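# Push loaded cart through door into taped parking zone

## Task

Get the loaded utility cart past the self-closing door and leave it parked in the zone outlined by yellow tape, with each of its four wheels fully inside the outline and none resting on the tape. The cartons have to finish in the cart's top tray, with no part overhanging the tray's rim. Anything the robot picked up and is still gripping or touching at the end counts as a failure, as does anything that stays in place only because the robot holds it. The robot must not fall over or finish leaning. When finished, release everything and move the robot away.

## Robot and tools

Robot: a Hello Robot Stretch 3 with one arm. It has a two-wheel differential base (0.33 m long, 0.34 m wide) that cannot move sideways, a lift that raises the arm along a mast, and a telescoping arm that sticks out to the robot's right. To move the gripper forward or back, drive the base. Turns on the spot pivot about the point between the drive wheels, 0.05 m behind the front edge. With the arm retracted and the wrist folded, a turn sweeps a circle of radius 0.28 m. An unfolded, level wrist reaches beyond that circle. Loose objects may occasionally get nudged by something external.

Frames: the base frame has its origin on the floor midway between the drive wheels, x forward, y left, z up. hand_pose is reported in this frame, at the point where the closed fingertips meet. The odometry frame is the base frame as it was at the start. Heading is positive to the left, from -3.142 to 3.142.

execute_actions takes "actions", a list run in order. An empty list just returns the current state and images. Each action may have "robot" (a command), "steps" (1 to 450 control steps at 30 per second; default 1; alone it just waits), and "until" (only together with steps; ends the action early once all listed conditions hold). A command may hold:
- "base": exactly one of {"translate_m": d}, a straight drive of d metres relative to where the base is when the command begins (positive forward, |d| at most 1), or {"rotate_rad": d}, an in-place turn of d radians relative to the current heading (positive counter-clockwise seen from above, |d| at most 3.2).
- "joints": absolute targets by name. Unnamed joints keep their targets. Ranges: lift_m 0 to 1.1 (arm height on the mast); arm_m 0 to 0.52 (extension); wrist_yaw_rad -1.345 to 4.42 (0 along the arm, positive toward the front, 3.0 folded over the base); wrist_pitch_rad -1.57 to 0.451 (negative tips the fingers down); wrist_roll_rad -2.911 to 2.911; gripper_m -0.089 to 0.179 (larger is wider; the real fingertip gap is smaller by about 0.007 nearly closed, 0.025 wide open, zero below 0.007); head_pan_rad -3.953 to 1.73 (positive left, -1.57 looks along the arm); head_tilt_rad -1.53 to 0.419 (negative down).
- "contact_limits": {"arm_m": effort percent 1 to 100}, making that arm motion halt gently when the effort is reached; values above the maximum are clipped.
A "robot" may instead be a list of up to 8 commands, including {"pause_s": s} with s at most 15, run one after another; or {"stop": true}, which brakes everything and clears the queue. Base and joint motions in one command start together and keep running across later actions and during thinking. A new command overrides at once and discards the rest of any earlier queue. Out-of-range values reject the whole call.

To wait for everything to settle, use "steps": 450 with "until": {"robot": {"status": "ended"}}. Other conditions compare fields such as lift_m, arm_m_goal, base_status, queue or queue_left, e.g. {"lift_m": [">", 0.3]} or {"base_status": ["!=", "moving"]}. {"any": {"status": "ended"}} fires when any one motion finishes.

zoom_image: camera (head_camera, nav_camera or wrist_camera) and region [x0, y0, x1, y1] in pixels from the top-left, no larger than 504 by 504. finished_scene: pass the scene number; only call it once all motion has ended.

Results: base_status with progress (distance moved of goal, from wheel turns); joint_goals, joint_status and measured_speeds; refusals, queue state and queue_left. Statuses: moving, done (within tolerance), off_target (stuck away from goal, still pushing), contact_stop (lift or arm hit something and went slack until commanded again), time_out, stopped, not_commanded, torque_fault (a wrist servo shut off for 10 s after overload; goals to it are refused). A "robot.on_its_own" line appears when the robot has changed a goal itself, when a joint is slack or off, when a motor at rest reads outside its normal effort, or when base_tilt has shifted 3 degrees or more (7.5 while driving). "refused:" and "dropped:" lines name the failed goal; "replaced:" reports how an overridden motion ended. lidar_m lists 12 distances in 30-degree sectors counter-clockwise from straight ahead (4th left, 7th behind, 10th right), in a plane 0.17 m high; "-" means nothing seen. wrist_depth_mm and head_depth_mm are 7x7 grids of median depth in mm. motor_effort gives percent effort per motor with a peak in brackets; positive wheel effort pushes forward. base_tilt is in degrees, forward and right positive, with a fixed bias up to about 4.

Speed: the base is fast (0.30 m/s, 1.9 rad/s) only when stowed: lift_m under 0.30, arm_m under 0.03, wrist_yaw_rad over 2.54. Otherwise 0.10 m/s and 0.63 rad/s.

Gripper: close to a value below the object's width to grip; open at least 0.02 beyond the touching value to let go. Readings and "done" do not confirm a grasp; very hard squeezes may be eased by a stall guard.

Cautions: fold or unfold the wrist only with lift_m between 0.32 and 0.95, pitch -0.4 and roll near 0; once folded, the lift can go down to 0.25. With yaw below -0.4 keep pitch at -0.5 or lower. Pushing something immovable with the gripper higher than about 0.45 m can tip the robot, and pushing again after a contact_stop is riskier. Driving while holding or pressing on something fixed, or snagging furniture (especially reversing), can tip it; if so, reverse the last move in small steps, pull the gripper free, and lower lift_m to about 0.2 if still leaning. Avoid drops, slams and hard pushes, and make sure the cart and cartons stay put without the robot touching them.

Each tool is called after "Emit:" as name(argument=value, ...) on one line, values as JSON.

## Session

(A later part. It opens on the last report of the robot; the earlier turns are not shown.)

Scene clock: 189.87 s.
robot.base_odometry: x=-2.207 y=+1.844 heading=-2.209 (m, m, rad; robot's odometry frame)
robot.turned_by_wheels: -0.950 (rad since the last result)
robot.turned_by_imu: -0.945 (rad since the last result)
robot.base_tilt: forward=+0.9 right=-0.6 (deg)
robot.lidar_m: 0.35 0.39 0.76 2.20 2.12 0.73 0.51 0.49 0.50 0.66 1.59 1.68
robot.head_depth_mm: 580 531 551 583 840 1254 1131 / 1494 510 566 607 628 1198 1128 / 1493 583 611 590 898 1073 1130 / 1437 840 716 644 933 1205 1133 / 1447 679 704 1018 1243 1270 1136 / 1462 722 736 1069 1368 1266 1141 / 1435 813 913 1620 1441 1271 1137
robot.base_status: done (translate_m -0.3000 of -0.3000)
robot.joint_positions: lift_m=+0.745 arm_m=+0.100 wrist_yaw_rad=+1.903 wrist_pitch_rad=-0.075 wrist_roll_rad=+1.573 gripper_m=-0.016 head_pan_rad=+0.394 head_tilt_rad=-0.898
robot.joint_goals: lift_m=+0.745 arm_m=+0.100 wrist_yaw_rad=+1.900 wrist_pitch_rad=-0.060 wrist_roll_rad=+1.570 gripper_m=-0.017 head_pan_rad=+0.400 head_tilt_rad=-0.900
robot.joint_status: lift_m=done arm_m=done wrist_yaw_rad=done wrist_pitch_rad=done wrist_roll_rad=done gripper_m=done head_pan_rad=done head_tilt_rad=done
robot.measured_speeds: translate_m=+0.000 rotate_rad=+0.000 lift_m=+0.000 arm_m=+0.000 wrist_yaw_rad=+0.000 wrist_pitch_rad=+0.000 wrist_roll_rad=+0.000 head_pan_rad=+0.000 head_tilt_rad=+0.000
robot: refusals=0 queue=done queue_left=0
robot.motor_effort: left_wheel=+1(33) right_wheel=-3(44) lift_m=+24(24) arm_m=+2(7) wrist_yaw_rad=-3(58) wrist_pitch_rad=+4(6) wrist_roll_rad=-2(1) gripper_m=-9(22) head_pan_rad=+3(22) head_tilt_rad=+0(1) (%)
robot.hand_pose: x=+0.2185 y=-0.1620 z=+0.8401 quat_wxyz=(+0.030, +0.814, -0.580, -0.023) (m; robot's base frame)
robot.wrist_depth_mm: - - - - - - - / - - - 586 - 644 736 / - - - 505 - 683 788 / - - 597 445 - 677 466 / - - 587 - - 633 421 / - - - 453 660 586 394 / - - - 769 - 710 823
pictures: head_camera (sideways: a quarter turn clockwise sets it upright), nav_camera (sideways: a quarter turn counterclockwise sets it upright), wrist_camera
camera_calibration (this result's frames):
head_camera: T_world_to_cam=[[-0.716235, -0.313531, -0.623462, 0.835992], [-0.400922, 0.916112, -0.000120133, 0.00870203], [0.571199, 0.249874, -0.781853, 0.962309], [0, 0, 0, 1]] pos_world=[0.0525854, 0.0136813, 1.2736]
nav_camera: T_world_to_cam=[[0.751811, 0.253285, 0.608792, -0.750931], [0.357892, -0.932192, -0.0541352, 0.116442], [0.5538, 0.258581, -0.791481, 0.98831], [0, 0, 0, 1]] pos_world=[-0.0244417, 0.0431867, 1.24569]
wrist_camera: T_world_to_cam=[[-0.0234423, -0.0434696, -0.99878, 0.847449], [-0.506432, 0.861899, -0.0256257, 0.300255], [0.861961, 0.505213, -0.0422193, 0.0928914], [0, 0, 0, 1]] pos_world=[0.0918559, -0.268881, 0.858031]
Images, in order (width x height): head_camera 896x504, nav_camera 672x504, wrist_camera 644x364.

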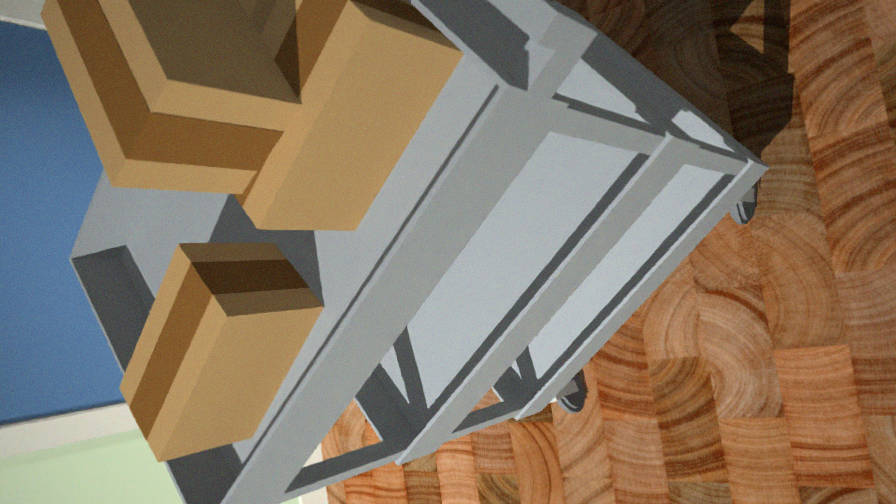

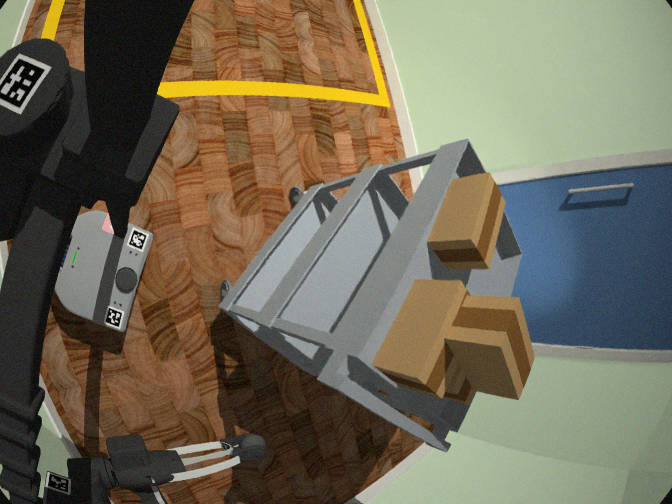

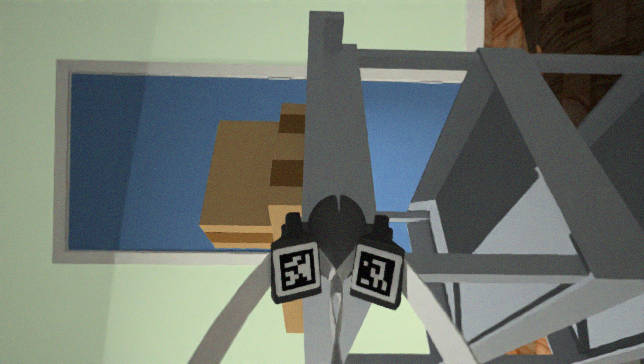

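Emit:
execute_actions(actions=[{"robot":[{"base":{"rotate_rad":1.5},"joints":{"arm_m":0.0,"wrist_yaw_rad":1.57,"wrist_roll_rad":0,"lift_m":0.5,"gripper_m":0.13,"head_pan_rad":-0.25,"head_tilt_rad":-1.0}},{"base":{"translate_m":0.5}},{"base":{"rotate_rad":-0.55}},{"base":{"translate_m":0.75}},{"base":{"rotate_rad":-1.92}}],"steps":450,"until":{"robot":{"status":"ended"}}},{"steps":450,"until":{"robot":{"status":"ended"}}}])

Scene clock: 231.57 s.
robot.base_odometry: x=-1.597 y=+0.805 heading=+3.104 (m, m, rad; robot's odometry frame)
robot.turned_by_wheels: -0.970 (rad since the last result)
robot.turned_by_imu: -0.976 (rad since the last result)
robot.base_tilt: forward=+0.9 right=-0.7 (deg)
robot.lidar_m: 0.58 0.88 0.66 0.64 0.67 0.94 1.46 1.53 1.52 1.48 1.55 0.51
robot.head_depth_mm: 759 742 1099 1449 1361 1225 1108 / 695 666 690 1018 1360 1223 - / 922 655 728 975 1264 1228 1118 / 905 772 1087 1262 1351 1233 1118 / 880 761 1100 1371 1370 1231 1119 / 2019 861 1707 1547 1368 1238 1121 / 2105 2073 1776 1554 1377 1237 1119
robot.base_status: done (rotate_rad -1.9198 of -1.9200)
robot.joint_positions: lift_m=+0.500 arm_m=+0.003 wrist_yaw_rad=+1.573 wrist_pitch_rad=-0.076 wrist_roll_rad=+0.004 gripper_m=+0.130 head_pan_rad=-0.243 head_tilt_rad=-0.988
robot.joint_goals: lift_m=+0.500 arm_m=+0.000 wrist_yaw_rad=+1.570 wrist_pitch_rad=-0.060 wrist_roll_rad=+0.000 gripper_m=+0.130 head_pan_rad=-0.250 head_tilt_rad=-1.000
robot.joint_status: lift_m=done arm_m=done wrist_yaw_rad=done wrist_pitch_rad=done wrist_roll_rad=done gripper_m=done head_pan_rad=done head_tilt_rad=done
robot.measured_speeds: translate_m=+0.000 rotate_rad=+0.000 lift_m=+0.000 arm_m=+0.000 wrist_yaw_rad=+0.000 wrist_pitch_rad=+0.000 wrist_roll_rad=+0.000 head_pan_rad=+0.000 head_tilt_rad=+0.000
robot: refusals=0 queue=done queue_left=0
robot.motor_effort: left_wheel=+1(6) right_wheel=-4(9) lift_m=+12(22) arm_m=-2(4) wrist_yaw_rad=-2(0) wrist_pitch_rad=+5(5) wrist_roll_rad=-2(2) gripper_m=+0(89) head_pan_rad=-3(40) head_tilt_rad=-4(12) (%)
robot.hand_pose: x=+0.2323 y=-0.1477 z=+0.5957 quat_wxyz=(+0.517, +0.520, -0.481, +0.480) (m; robot's base frame)
robot.wrist_depth_mm: 879 - - 695 490 652 626 / 888 - - - - - - / 884 - - - 996 - - / 903 - - 617 436 547 670 / 881 - - - 436 561 - / 893 - - 915 881 - - / 846 943 952 754 700 742 941
pictures: head_camera (sideways: a quarter turn clockwise sets it upright), nav_camera (sideways: a quarter turn counterclockwise sets it upright), wrist_camera
camera_calibration (this result's frames):
head_camera: T_world_to_cam=[[-0.813514, 0.186328, -0.550887, 0.742032], [0.222242, 0.97499, 0.00158262, 0.00268402], [0.537404, -0.121143, -0.834578, 1.03106], [0, 0, 0, 1]] pos_world=[0.0489587, -0.0159729, 1.26927]
nav_camera: T_world_to_cam=[[0.804994, -0.255596, 0.535401, -0.655642], [-0.270943, -0.961217, -0.0515049, 0.116847], [0.527801, -0.103602, -0.843026, 1.05548], [0, 0, 0, 1]] pos_world=[0.00236367, 0.0540855, 1.24685]
wrist_camera: T_world_to_cam=[[0.0433028, -0.998652, 0.0286245, -0.164327], [-0.270041, -0.0392846, -0.962047, 0.658462], [0.961874, 0.0339295, -0.271378, 0.107131], [0, 0, 0, 1]] pos_world=[0.0818815, -0.141873, 0.667248]
Images, in order (width x height): head_camera 896x504, nav_camera 672x504, wrist_camera 644x364.

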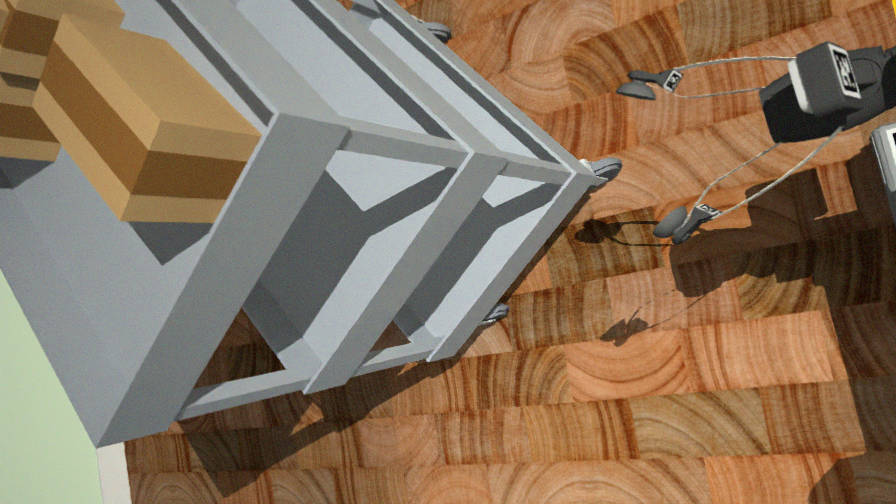

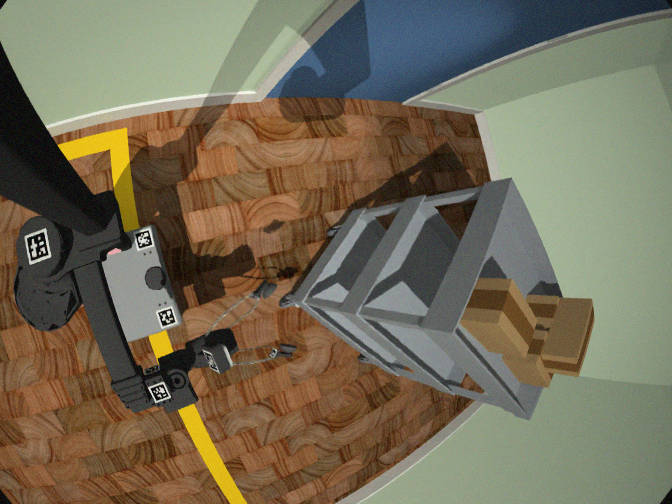

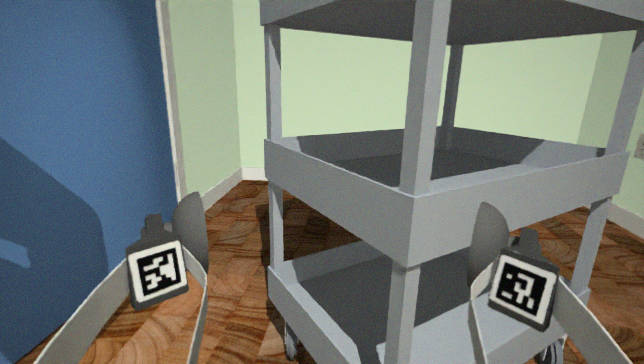

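Emit:
execute_actions(actions=[{"robot":[{"joints":{"arm_m":0.105},"base":{"translate_m":0.25}}],"steps":450,"until":{"robot":{"status":"ended"}}}])

Scene clock: 237.93 s.
robot.base_odometry: x=-1.847 y=+0.814 heading=+3.104 (m, m, rad; robot's odometry frame)
robot.turned_by_wheels: +0.000 (rad since the last result)
robot.turned_by_imu: -0.001 (rad since the last result)
robot.base_tilt: forward=+1.2 right=-0.3 (deg)
robot.lidar_m: 0.40 0.87 0.65 0.63 0.66 0.93 1.71 1.79 1.53 1.49 0.31 0.31
robot.head_depth_mm: 692 713 500 548 586 1226 1098 / 872 767 524 549 842 1111 1116 / 1932 772 660 581 874 1181 1112 / 1991 752 662 933 1148 1230 1116 / 1976 723 644 951 1309 1228 1118 / 1911 2077 753 1515 1373 1232 1117 / 1888 2050 1767 1546 1367 1234 1121
robot.base_status: done (translate_m +0.2500 of +0.2500)
robot.joint_positions: lift_m=+0.500 arm_m=+0.105 wrist_yaw_rad=+1.572 wrist_pitch_rad=-0.076 wrist_roll_rad=+0.004 gripper_m=+0.130 head_pan_rad=-0.243 head_tilt_rad=-0.988
robot.joint_goals: lift_m=+0.500 arm_m=+0.105 wrist_yaw_rad=+1.570 wrist_pitch_rad=-0.060 wrist_roll_rad=+0.000 gripper_m=+0.130 head_pan_rad=-0.250 head_tilt_rad=-1.000
robot.joint_status: lift_m=done arm_m=done wrist_yaw_rad=done wrist_pitch_rad=done wrist_roll_rad=done gripper_m=done head_pan_rad=done head_tilt_rad=done
robot.measured_speeds: translate_m=+0.000 rotate_rad=+0.000 lift_m=+0.000 arm_m=+0.000 wrist_yaw_rad=+0.000 wrist_pitch_rad=+0.000 wrist_roll_rad=+0.000 head_pan_rad=+0.000 head_tilt_rad=+0.000
robot: refusals=0 queue=done queue_left=0
robot.motor_effort: left_wheel=+1(6) right_wheel=-3(5) lift_m=+12(12) arm_m=+2(2) wrist_yaw_rad=-2(3) wrist_pitch_rad=+5(5) wrist_roll_rad=-1(2) gripper_m=+0(0) head_pan_rad=-3(4) head_tilt_rad=-5(4) (%)
robot.hand_pose: x=+0.2323 y=-0.2494 z=+0.5957 quat_wxyz=(+0.518, +0.520, -0.481, +0.480) (m; robot's base frame)
robot.wrist_depth_mm: 980 - - 131 664 656 - / 986 - - 137 - - - / 973 - - 143 - - - / - - 593 150 726 666 579 / - - 454 158 467 501 364 / - - 299 166 347 - 374 / 965 914 261 171 204 267 632
pictures: head_camera (sideways: a quarter turn clockwise sets it upright), nav_camera (sideways: a quarter turn counterclockwise sets it upright), wrist_camera
camera_calibration (this result's frames):
head_camera: T_world_to_cam=[[-0.813529, 0.186337, -0.550862, 0.741999], [0.222247, 0.974989, 0.00158318, 0.00268324], [0.537379, -0.12114, -0.834595, 1.03109], [0, 0, 0, 1]] pos_world=[0.0489577, -0.0159729, 1.26927]
nav_camera: T_world_to_cam=[[0.805008, -0.255605, 0.535376, -0.655609], [-0.27095, -0.961215, -0.0515039, 0.116846], [0.527776, -0.103599, -0.843042, 1.0555], [0, 0, 0, 1]] pos_world=[0.00236239, 0.054086, 1.24685]
wrist_camera: T_world_to_cam=[[0.0427226, -0.998663, 0.0290893, -0.265984], [-0.270064, -0.0395755, -0.962029, 0.65439], [0.961894, 0.0332444, -0.271393, 0.110413], [0, 0, 0, 1]] pos_world=[0.0818851, -0.243401, 0.667245]
Images, in order (width x height): head_camera 896x504, nav_camera 672x504, wrist_camera 644x364.

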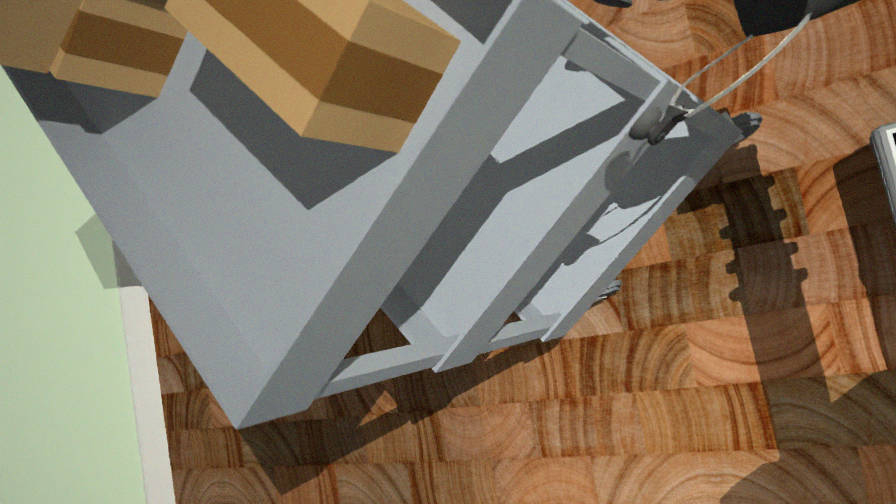

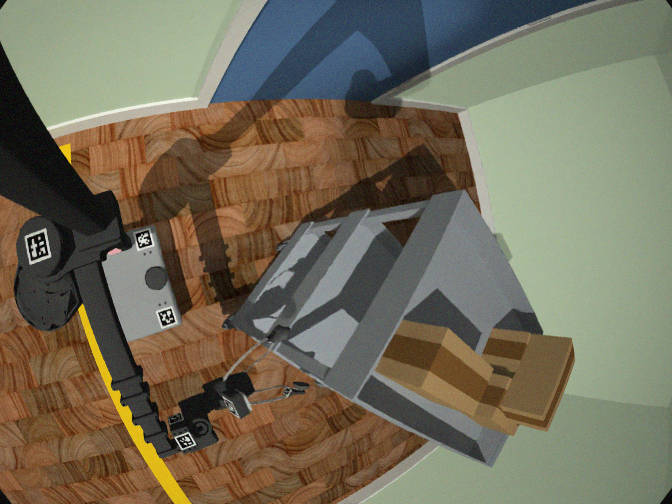

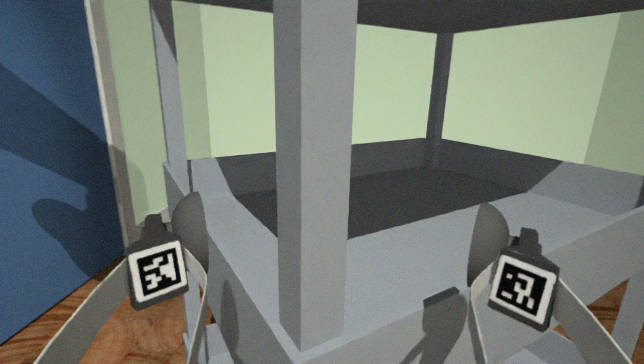

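Emit:
execute_actions(actions=[{"robot":[{"joints":{"arm_m":0.093},"base":{"translate_m":0.035}},{"joints":{"gripper_m":-0.01}},{"base":{"translate_m":-0.4}}],"steps":450,"until":{"robot":{"status":"ended"}}}])

Scene clock: 250.03 s.
robot.base_odometry: x=-1.482 y=+0.801 heading=+3.104 (m, m, rad; robot's odometry frame)
robot.turned_by_wheels: +0.000 (rad since the last result)
robot.turned_by_imu: -0.002 (rad since the last result)
robot.base_tilt: forward=+1.2 right=-0.6 (deg)
robot.lidar_m: 0.32 0.89 0.66 0.64 0.67 0.95 1.35 1.42 1.52 1.48 0.29 0.29
robot.head_depth_mm: 608 626 495 546 506 1222 1099 / 647 723 497 521 819 950 1115 / 722 751 661 544 844 1099 1112 / 2231 774 660 568 873 1179 1113 / 2270 738 663 597 909 1216 1114 / 2251 2078 652 756 1314 1236 1116 / 2226 2078 611 1520 1378 1233 1120
robot.base_status: done (translate_m -0.4000 of -0.4000)
robot.joint_positions: lift_m=+0.500 arm_m=+0.093 wrist_yaw_rad=+1.585 wrist_pitch_rad=-0.077 wrist_roll_rad=+0.002 gripper_m=-0.009 head_pan_rad=-0.243 head_tilt_rad=-0.988
robot.joint_goals: lift_m=+0.500 arm_m=+0.093 wrist_yaw_rad=+1.570 wrist_pitch_rad=-0.060 wrist_roll_rad=+0.000 gripper_m=-0.010 head_pan_rad=-0.250 head_tilt_rad=-1.000
robot.joint_status: lift_m=done arm_m=done wrist_yaw_rad=done wrist_pitch_rad=done wrist_roll_rad=done gripper_m=done head_pan_rad=done head_tilt_rad=done
robot.measured_speeds: translate_m=+0.000 rotate_rad=+0.000 lift_m=+0.000 arm_m=+0.000 wrist_yaw_rad=+0.000 wrist_pitch_rad=+0.000 wrist_roll_rad=+0.000 head_pan_rad=+0.000 head_tilt_rad=+0.000
robot: refusals=0 queue=done queue_left=0
robot.motor_effort: left_wheel=+4(5) right_wheel=-11(28) lift_m=+12(12) arm_m=-1(1) wrist_yaw_rad=-11(13) wrist_pitch_rad=+5(6) wrist_roll_rad=-1(2) gripper_m=-18(99) head_pan_rad=-4(4) head_tilt_rad=-4(4) (%)
robot.hand_pose: x=+0.2322 y=-0.2346 z=+0.5954 quat_wxyz=(+0.515, +0.523, -0.477, +0.483) (m; robot's base frame)
robot.wrist_depth_mm: 866 - - 105 567 - - / 927 - - 109 - - - / 939 - - 115 - - - / 977 503 581 121 723 643 - / 970 403 448 125 467 481 - / - 340 309 131 313 293 - / 907 550 193 141 215 640 977
pictures: head_camera (sideways: a quarter turn clockwise sets it upright), nav_camera (sideways: a quarter turn counterclockwise sets it upright), wrist_camera
camera_calibration (this result's frames):
head_camera: T_world_to_cam=[[-0.813789, 0.186471, -0.550432, 0.741441], [0.222327, 0.974971, 0.00159293, 0.00267007], [0.536952, -0.12108, -0.834878, 1.03146], [0, 0, 0, 1]] pos_world=[0.04894, -0.0159724, 1.26925]
nav_camera: T_world_to_cam=[[0.805255, -0.255736, 0.534942, -0.655045], [-0.271054, -0.961186, -0.0514876, 0.116825], [0.527346, -0.103537, -0.843319, 1.05586], [0, 0, 0, 1]] pos_world=[0.00233925, 0.0540931, 1.24685]
wrist_camera: T_world_to_cam=[[0.0553794, -0.997987, 0.0308917, -0.255082], [-0.270733, -0.044789, -0.961612, 0.653296], [0.96106, 0.0448901, -0.272668, 0.113586], [0, 0, 0, 1]] pos_world=[0.0818315, -0.230407, 0.667069]
Images, in order (width x height): head_camera 896x504, nav_camera 672x504, wrist_camera 644x364.

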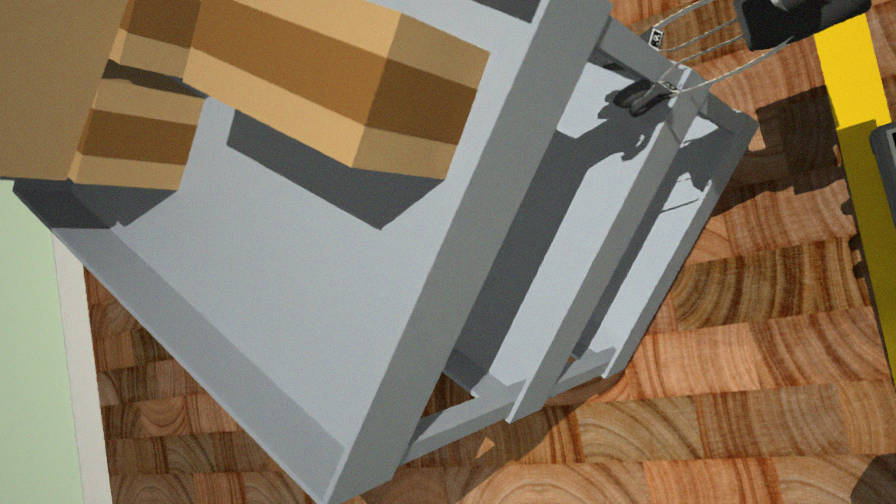

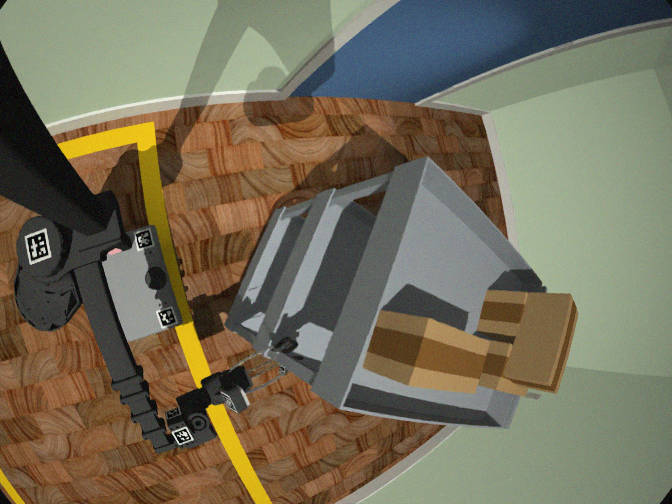

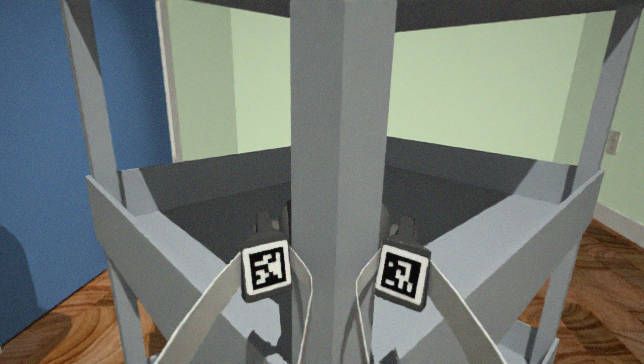

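Emit:
execute_actions(actions=[{"robot":[{"base":{"translate_m":-1.0},"joints":{"head_pan_rad":0.4,"head_tilt_rad":-0.9}}],"steps":450,"until":{"robot":{"status":"ended"}}}])

Scene clock: 263.87 s.
robot.base_odometry: x=-0.483 y=+0.764 heading=+3.104 (m, m, rad; robot's odometry frame)
robot.turned_by_wheels: +0.000 (rad since the last result)
robot.turned_by_imu: -0.005 (rad since the last result)
robot.base_tilt: forward=+1.2 right=-0.5 (deg)
robot.lidar_m: 0.22 0.25 0.70 0.68 0.50 0.38 0.37 0.38 0.54 1.44 0.28 0.23
robot.head_depth_mm: 2912 830 691 616 538 465 709 / 2479 2313 727 619 539 484 744 / 1848 2145 694 621 539 773 1012 / 1447 1674 1840 601 539 811 1098 / 1200 1353 1544 1560 562 1223 1132 / 1024 1133 1264 1422 1417 1264 1133 / 892 969 1065 1183 1312 1270 1134
robot.base_status: done (translate_m -1.0000 of -1.0000)
robot.joint_positions: lift_m=+0.500 arm_m=+0.093 wrist_yaw_rad=+1.605 wrist_pitch_rad=-0.077 wrist_roll_rad=+0.000 gripper_m=-0.009 head_pan_rad=+0.393 head_tilt_rad=-0.902
robot.joint_goals: lift_m=+0.500 arm_m=+0.093 wrist_yaw_rad=+1.610 wrist_pitch_rad=-0.060 wrist_roll_rad=+0.000 gripper_m=-0.010 head_pan_rad=+0.400 head_tilt_rad=-0.900
robot.joint_status: lift_m=done arm_m=done wrist_yaw_rad=done wrist_pitch_rad=done wrist_roll_rad=done gripper_m=done head_pan_rad=done head_tilt_rad=done
robot.measured_speeds: translate_m=+0.000 rotate_rad=+0.000 lift_m=+0.000 arm_m=+0.000 wrist_yaw_rad=+0.000 wrist_pitch_rad=+0.000 wrist_roll_rad=+0.000 head_pan_rad=+0.000 head_tilt_rad=+0.000
robot: refusals=0 queue=done queue_left=0
robot.on_its_own: wrist_yaw_rad is held at +1.610, not at your +1.570, by its stall guard, which is not easing now
robot.motor_effort: left_wheel=+2(5) right_wheel=-9(31) lift_m=+12(12) arm_m=-1(1) wrist_yaw_rad=+3(17) wrist_pitch_rad=+5(5) wrist_roll_rad=+0(1) gripper_m=-17(18) head_pan_rad=+4(43) head_tilt_rad=+2(11) (%)
robot.hand_pose: x=+0.2321 y=-0.2293 z=+0.5955 quat_wxyz=(+0.511, +0.527, -0.471, +0.489) (m; robot's base frame)
robot.wrist_depth_mm: 977 - 721 106 - - - / 988 - - 110 - - - / - - - 115 - - - / 487 584 671 120 - - - / 432 447 461 125 - - - / 331 338 337 132 - - - / 180 271 271 140 922 969 970
pictures: head_camera (sideways: a quarter turn clockwise sets it upright), nav_camera (sideways: a quarter turn counterclockwise sets it upright), wrist_camera
camera_calibration (this result's frames):
head_camera: T_world_to_cam=[[-0.718731, -0.314034, -0.62033, 0.831926], [-0.400347, 0.916364, -0.0000441452, 0.0085996], [0.568462, 0.248316, -0.784341, 0.965561], [0, 0, 0, 1]] pos_world=[0.052489, 0.0136086, 1.2734]
nav_camera: T_world_to_cam=[[0.754214, 0.253743, 0.605621, -0.746813], [0.357107, -0.9325, -0.0540271, 0.116305], [0.551032, 0.257019, -0.793917, 0.991495], [0, 0, 0, 1]] pos_world=[-0.0246222, 0.0431198, 1.24573]
wrist_camera: T_world_to_cam=[[0.0761309, -0.996558, 0.0327927, -0.255409], [-0.269152, -0.0522066, -0.961682, 0.651612], [0.960084, 0.0643875, -0.2722, 0.117903], [0, 0, 0, 1]] pos_world=[0.0816304, -0.228103, 0.667112]
Images, in order (width x height): head_camera 896x504, nav_camera 672x504, wrist_camera 644x364.

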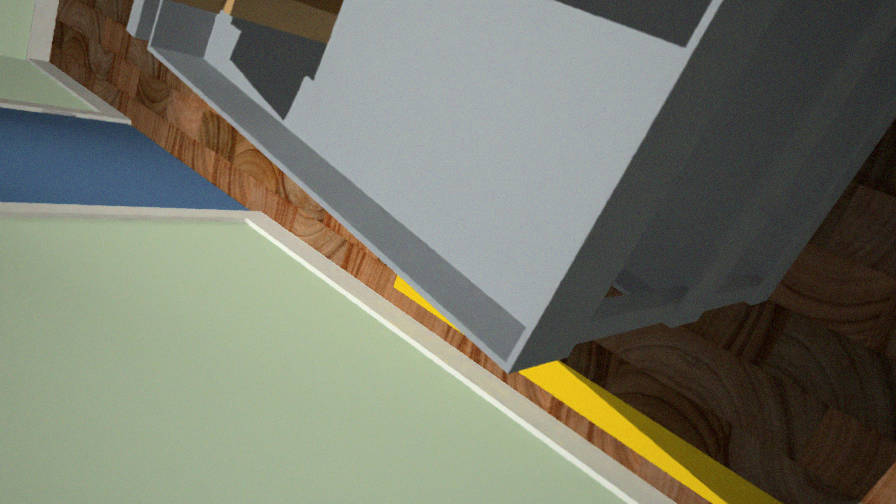

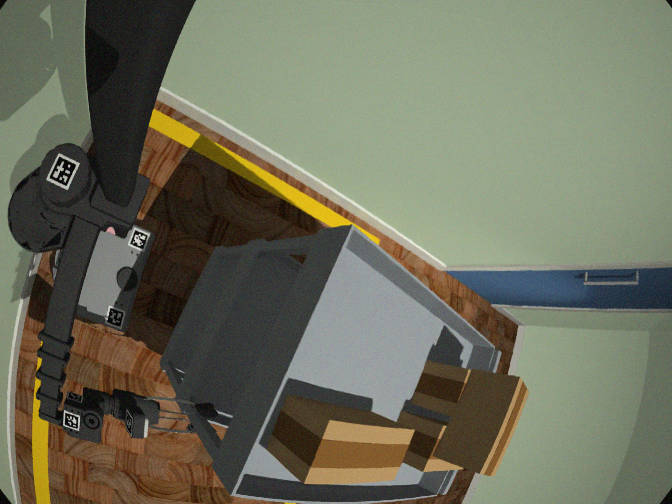

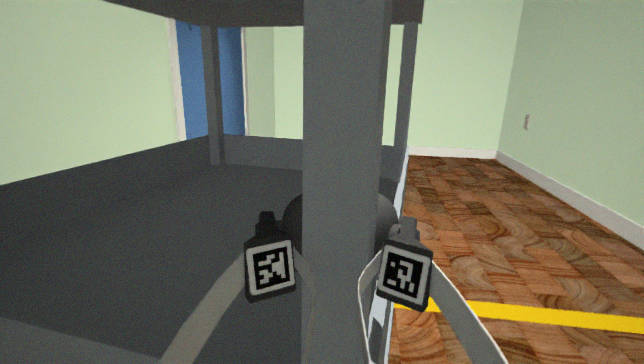

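Emit:
execute_actions(actions=[{"robot":[{"joints":{"gripper_m":0.13}},{"base":{"translate_m":-0.05}},{"joints":{"arm_m":0.0,"head_pan_rad":-0.2,"head_tilt_rad":-0.9}}],"steps":300,"until":{"robot":{"status":"ended"}}}])

Scene clock: 283.03 s.
robot.base_odometry: x=-0.433 y=+0.762 heading=+3.104 (m, m, rad; robot's odometry frame)
robot.turned_by_wheels: +0.000 (rad since the last result)
robot.turned_by_imu: -0.002 (rad since the last result)
robot.base_tilt: forward=+1.1 right=-0.7 (deg)
robot.lidar_m: 0.27 0.30 0.70 0.68 0.43 0.32 0.32 0.33 0.46 1.42 1.51 0.27
robot.head_depth_mm: 2884 2343 1819 585 515 1237 1125 / 3010 847 693 500 546 796 1128 / 2770 701 552 490 539 808 1099 / 605 668 598 595 551 809 1099 / 608 676 732 623 552 811 1099 / 617 688 733 624 554 814 1103 / 2960 846 727 625 554 800 1136
robot.base_status: done (translate_m -0.0500 of -0.0500)
robot.joint_positions: lift_m=+0.500 arm_m=+0.003 wrist_yaw_rad=+1.573 wrist_pitch_rad=-0.077 wrist_roll_rad=+0.000 gripper_m=+0.130 head_pan_rad=-0.193 head_tilt_rad=-0.902
robot.joint_goals: lift_m=+0.500 arm_m=+0.000 wrist_yaw_rad=+1.610 wrist_pitch_rad=-0.060 wrist_roll_rad=+0.000 gripper_m=+0.130 head_pan_rad=-0.200 head_tilt_rad=-0.900
robot.joint_status: lift_m=done arm_m=done wrist_yaw_rad=done wrist_pitch_rad=done wrist_roll_rad=done gripper_m=done head_pan_rad=done head_tilt_rad=done
robot.measured_speeds: translate_m=+0.000 rotate_rad=+0.000 lift_m=+0.000 arm_m=+0.000 wrist_yaw_rad=+0.000 wrist_pitch_rad=+0.000 wrist_roll_rad=+0.000 head_pan_rad=+0.000 head_tilt_rad=+0.000
robot: refusals=0 queue=done queue_left=0
robot.on_its_own: wrist_yaw_rad is held at +1.610, not at your +1.570, by its stall guard, which is still easing
robot.motor_effort: left_wheel=-1(4) right_wheel=+5(17) lift_m=+12(12) arm_m=-5(5) wrist_yaw_rad=+28(28) wrist_pitch_rad=+5(4) wrist_roll_rad=+0(0) gripper_m=-11(89) head_pan_rad=-4(41) head_tilt_rad=+1(2) (%)
robot.hand_pose: x=+0.2323 y=-0.1480 z=+0.5954 quat_wxyz=(+0.519, +0.519, -0.479, +0.481) (m; robot's base frame)
robot.wrist_depth_mm: 924 - 748 710 676 146 - / 948 - - - - 153 - / 948 - - - - 160 - / 862 558 672 701 702 167 - / 402 450 454 458 438 175 - / 253 - 225 342 327 183 - / 276 248 224 208 191 907 930
pictures: head_camera (sideways: a quarter turn clockwise sets it upright), nav_camera (sideways: a quarter turn counterclockwise sets it upright), wrist_camera
camera_calibration (this result's frames):
head_camera: T_world_to_cam=[[-0.772375, 0.135627, -0.620518, 0.832498], [0.17299, 0.984924, -0.0000486982, 0.00510816], [0.611156, -0.107381, -0.784192, 0.965107], [0, 0, 0, 1]] pos_world=[0.0522856, -0.0143067, 1.27341]
nav_camera: T_world_to_cam=[[0.768615, -0.205484, 0.605811, -0.747149], [-0.217929, -0.974468, -0.0540336, 0.119822], [0.601446, -0.0904927, -0.793772, 0.990998], [0, 0, 0, 1]] pos_world=[0.00435068, 0.0529131, 1.24573]
wrist_camera: T_world_to_cam=[[0.0435164, -0.998515, 0.0327738, -0.167071], [-0.271178, -0.0433788, -0.961551, 0.657474], [0.961545, 0.0329556, -0.272663, 0.107795], [0, 0, 0, 1]] pos_world=[0.0819134, -0.141855, 0.667062]
Images, in order (width x height): head_camera 896x504, nav_camera 672x504, wrist_camera 644x364.

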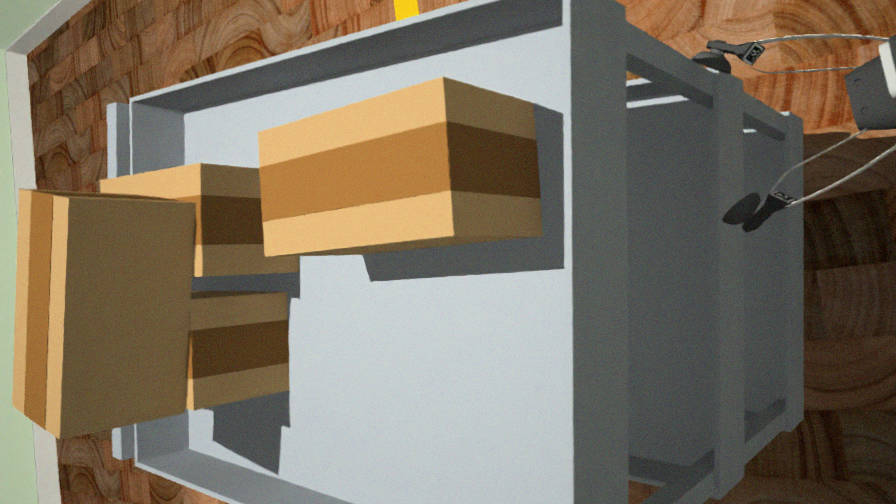

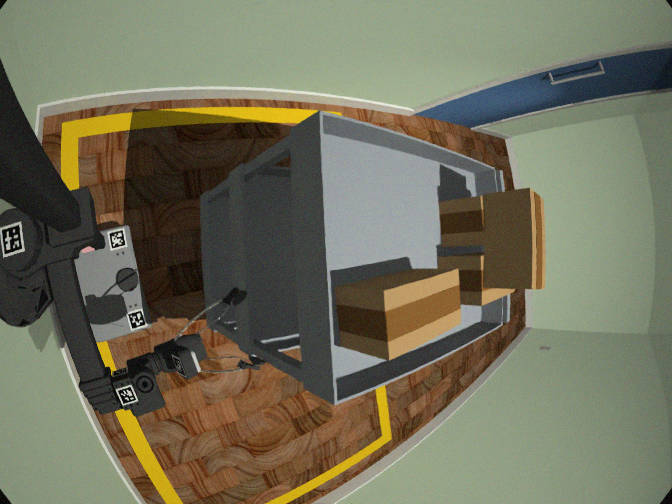

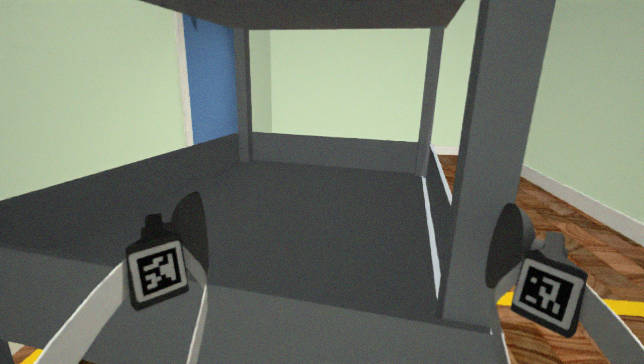

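Emit:
execute_actions(actions=[{"robot":[{"joints":{"arm_m":0.045,"wrist_yaw_rad":1.57}},{"base":{"translate_m":-0.025},"joints":{"lift_m":0.58,"wrist_pitch_rad":-0.6}}],"steps":300,"until":{"robot":{"status":"ended"}}}])

Scene clock: 293.87 s.
robot.base_odometry: x=-0.408 y=+0.761 heading=+3.104 (m, m, rad; robot's odometry frame)
robot.turned_by_wheels: +0.000 (rad since the last result)
robot.turned_by_imu: -0.001 (rad since the last result)
robot.base_tilt: forward=+1.1 right=-0.7 (deg)
robot.lidar_m: 0.30 0.33 0.70 0.68 0.40 0.30 0.29 0.31 0.43 1.31 1.51 0.30
robot.head_depth_mm: 2855 2326 1873 581 542 1247 1127 / 2956 860 693 547 543 822 1111 / 2870 715 551 504 544 837 1108 / 624 680 597 596 542 824 1115 / 630 702 733 623 542 823 1109 / 633 734 733 624 543 827 1120 / 2935 842 736 625 543 826 1133
robot.base_status: done (translate_m -0.0250 of -0.0250)
robot.joint_positions: lift_m=+0.580 arm_m=+0.045 wrist_yaw_rad=+1.567 wrist_pitch_rad=-0.610 wrist_roll_rad=+0.000 gripper_m=+0.130 head_pan_rad=-0.193 head_tilt_rad=-0.902
robot.joint_goals: lift_m=+0.580 arm_m=+0.045 wrist_yaw_rad=+1.570 wrist_pitch_rad=-0.600 wrist_roll_rad=+0.000 gripper_m=+0.130 head_pan_rad=-0.200 head_tilt_rad=-0.900
robot.joint_status: lift_m=done arm_m=done wrist_yaw_rad=done wrist_pitch_rad=done wrist_roll_rad=done gripper_m=done head_pan_rad=done head_tilt_rad=done
robot.measured_speeds: translate_m=+0.000 rotate_rad=+0.000 lift_m=+0.000 arm_m=+0.000 wrist_yaw_rad=+0.000 wrist_pitch_rad=+0.000 wrist_roll_rad=+0.000 head_pan_rad=+0.000 head_tilt_rad=+0.000
robot: refusals=0 queue=done queue_left=0
robot.motor_effort: left_wheel=+1(3) right_wheel=-3(8) lift_m=+27(28) arm_m=+2(6) wrist_yaw_rad=+3(30) wrist_pitch_rad=+3(5) wrist_roll_rad=+0(0) gripper_m=-1(8) head_pan_rad=-3(4) head_tilt_rad=+1(1) (%)
robot.hand_pose: x=+0.1749 y=-0.1906 z=+0.5517 quat_wxyz=(+0.628, +0.626, -0.328, +0.325) (m; robot's base frame)
robot.wrist_depth_mm: 437 517 542 530 192 - - / 415 422 422 420 266 - - / 324 289 268 256 255 - - / 894 716 309 277 895 987 968 / 834 624 647 631 810 859 854 / 732 - 586 579 733 - 748 / 690 669 677 642 668 677 692
pictures: head_camera (sideways: a quarter turn clockwise sets it upright), nav_camera (sideways: a quarter turn counterclockwise sets it upright), wrist_camera
camera_calibration (this result's frames):
head_camera: T_world_to_cam=[[-0.77235, 0.135698, -0.620534, 0.832519], [0.173083, 0.984907, -0.0000490854, 0.0051081], [0.611162, -0.107442, -0.78418, 0.965091], [0, 0, 0, 1]] pos_world=[0.0522848, -0.0143112, 1.27341]
nav_camera: T_world_to_cam=[[0.768584, -0.205555, 0.605827, -0.74717], [-0.21802, -0.974447, -0.0540341, 0.119823], [0.601453, -0.0905528, -0.793759, 0.990982], [0, 0, 0, 1]] pos_world=[0.00435681, 0.052913, 1.24573]
wrist_camera: T_world_to_cam=[[0.0480476, -0.998819, 0.00723082, -0.192494], [-0.722312, -0.0397446, -0.690425, 0.528036], [0.689896, 0.0279504, -0.723368, 0.447685], [0, 0, 0, 1]] pos_world=[0.081799, -0.183793, 0.689802]
Images, in order (width x height): head_camera 896x504, nav_camera 672x504, wrist_camera 644x364.

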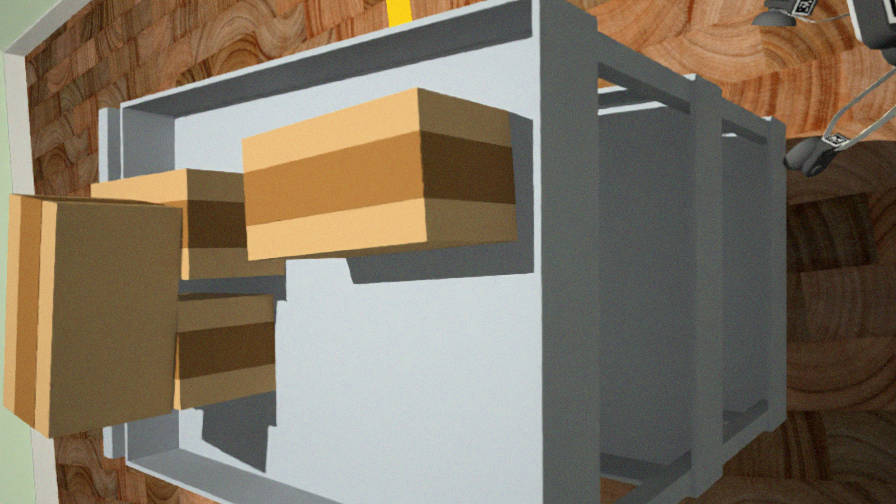

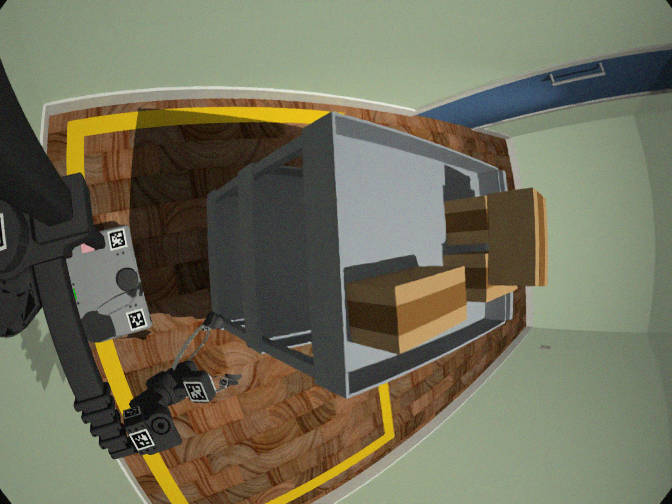

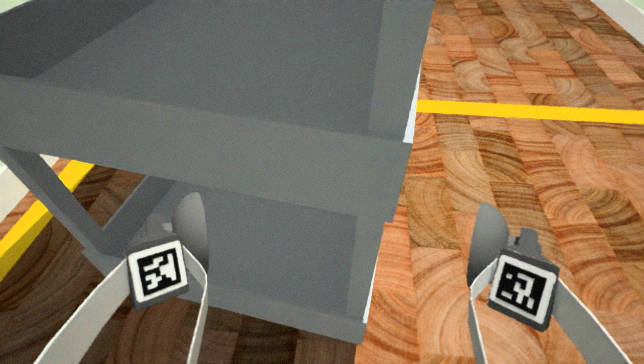

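Emit:
execute_actions(actions=[{"robot":[{"joints":{"wrist_pitch_rad":-1.3,"gripper_m":0.03,"arm_m":0}},{"base":{"translate_m":0.05}},{"base":{"rotate_rad":-1.2}},{"base":{"translate_m":0.8},"joints":{"head_pan_rad":1.7,"head_tilt_rad":-0.8}}],"steps":450,"until":{"robot":{"status":"ended"}}}])

Scene clock: 314.60 s.
robot.base_odometry: x=-0.720 y=+1.518 heading=+1.904 (m, m, rad; robot's odometry frame)
robot.turned_by_wheels: -1.200 (rad since the last result)
robot.turned_by_imu: -1.206 (rad since the last result)
robot.base_tilt: forward=+1.3 right=-2.0 (deg)
robot.lidar_m: 0.73 0.93 2.01 0.63 0.36 0.33 1.06 0.71 0.66 0.67 0.77 0.72
robot.head_depth_mm: 2819 2855 2189 1800 1518 1313 1156 / 2952 2853 2204 1786 1532 1314 1156 / 2841 2843 2206 1803 1520 1314 1164 / 2370 2622 2080 1762 1465 1311 1182 / 2068 2211 802 1084 1011 1238 - / 1815 1871 769 683 - - - / 1635 679 - - - - -
robot.base_status: moving (translate_m +0.8000 of +0.8000)
robot.joint_positions: lift_m=+0.580 arm_m=+0.003 wrist_yaw_rad=+1.567 wrist_pitch_rad=-1.299 wrist_roll_rad=+0.000 gripper_m=+0.030 head_pan_rad=+1.694 head_tilt_rad=-0.802
robot.joint_goals: lift_m=+0.580 arm_m=+0.000 wrist_yaw_rad=+1.570 wrist_pitch_rad=-1.300 wrist_roll_rad=+0.000 gripper_m=+0.030 head_pan_rad=+1.700 head_tilt_rad=-0.800
robot.joint_status: lift_m=done arm_m=done wrist_yaw_rad=done wrist_pitch_rad=done wrist_roll_rad=done gripper_m=done head_pan_rad=done head_tilt_rad=done
robot.measured_speeds: translate_m=+0.000 rotate_rad=+0.000 lift_m=+0.000 arm_m=+0.000 wrist_yaw_rad=+0.000 wrist_pitch_rad=+0.000 wrist_roll_rad=+0.000 head_pan_rad=+0.000 head_tilt_rad=+0.000
robot: refusals=0 queue=running queue_left=0
robot.motor_effort: left_wheel=+1(17) right_wheel=-4(8) lift_m=+27(27) arm_m=-2(2) wrist_yaw_rad=+2(3) wrist_pitch_rad=+0(3) wrist_roll_rad=+0(0) gripper_m=+0(91) head_pan_rad=+3(46) head_tilt_rad=+1(12) (%)
robot.hand_pose: x=+0.0241 y=-0.1486 z=+0.4649 quat_wxyz=(+0.701, +0.700, -0.097, +0.094) (m; robot's base frame)
robot.wrist_depth_mm: 669 674 664 662 666 646 633 / 670 677 665 665 647 655 633 / 663 659 637 639 644 635 634 / 650 646 652 636 633 633 625 / 662 - - - 625 621 608 / 654 - - - - 616 616 / 631 - - - 620 614 598
pictures: head_camera (sideways: a quarter turn clockwise sets it upright), nav_camera (sideways: a quarter turn counterclockwise sets it upright), wrist_camera
camera_calibration (this result's frames):
head_camera: T_world_to_cam=[[0.102763, -0.710964, -0.695679, 0.925097], [-0.989981, -0.14119, -0.00194417, 0.0146701], [-0.0968404, 0.688909, -0.71835, 0.883804], [0, 0, 0, 1]] pos_world=[0.00504548, 0.0509217, 1.27848]
nav_camera: T_world_to_cam=[[-0.0353636, 0.730484, 0.682014, -0.841537], [0.993302, 0.10081, -0.0564705, 0.115613], [-0.110005, 0.675449, -0.729156, 0.911314], [0, 0, 0, 1]] pos_world=[-0.0443492, -0.0124723, 1.24496]
wrist_camera: T_world_to_cam=[[0.0405833, -0.998802, -0.0273457, -0.126319], [-0.99656, -0.0384828, -0.0733956, 0.0808233], [0.0722553, 0.0302303, -0.996928, 0.630159], [0, 0, 0, 1]] pos_world=[0.0401394, -0.142107, 0.630701]
Images, in order (width x height): head_camera 896x504, nav_camera 672x504, wrist_camera 644x364.

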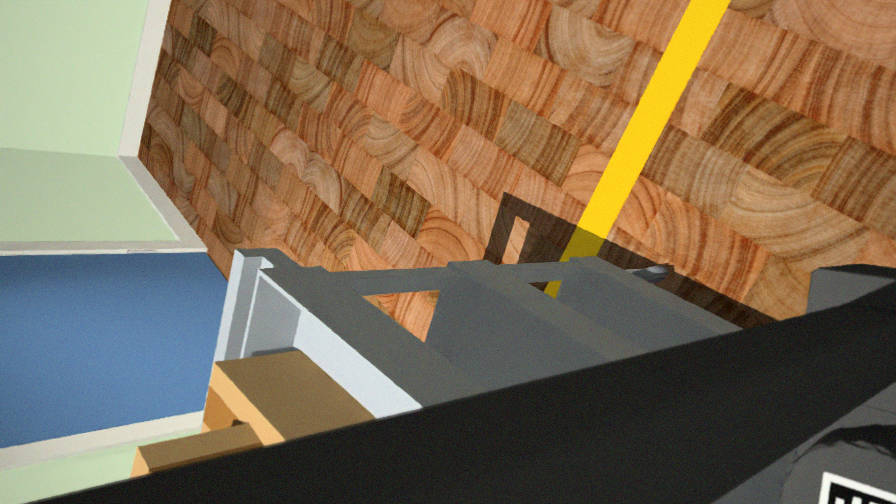

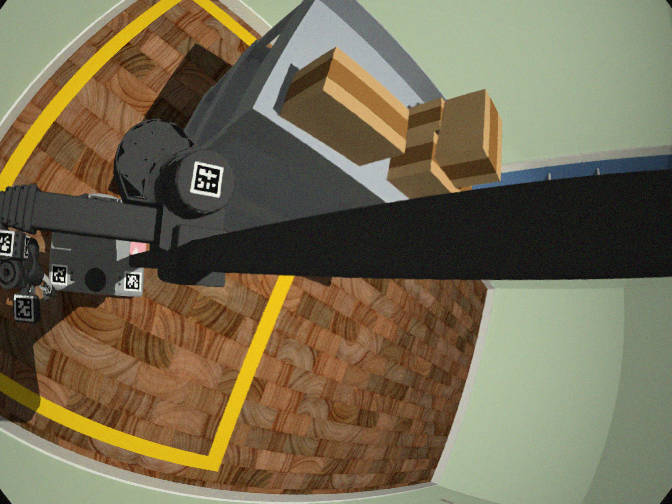

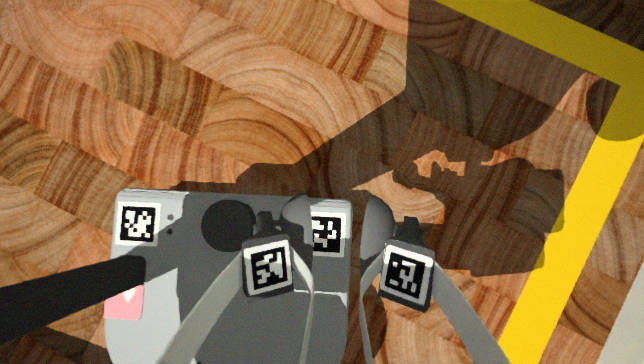

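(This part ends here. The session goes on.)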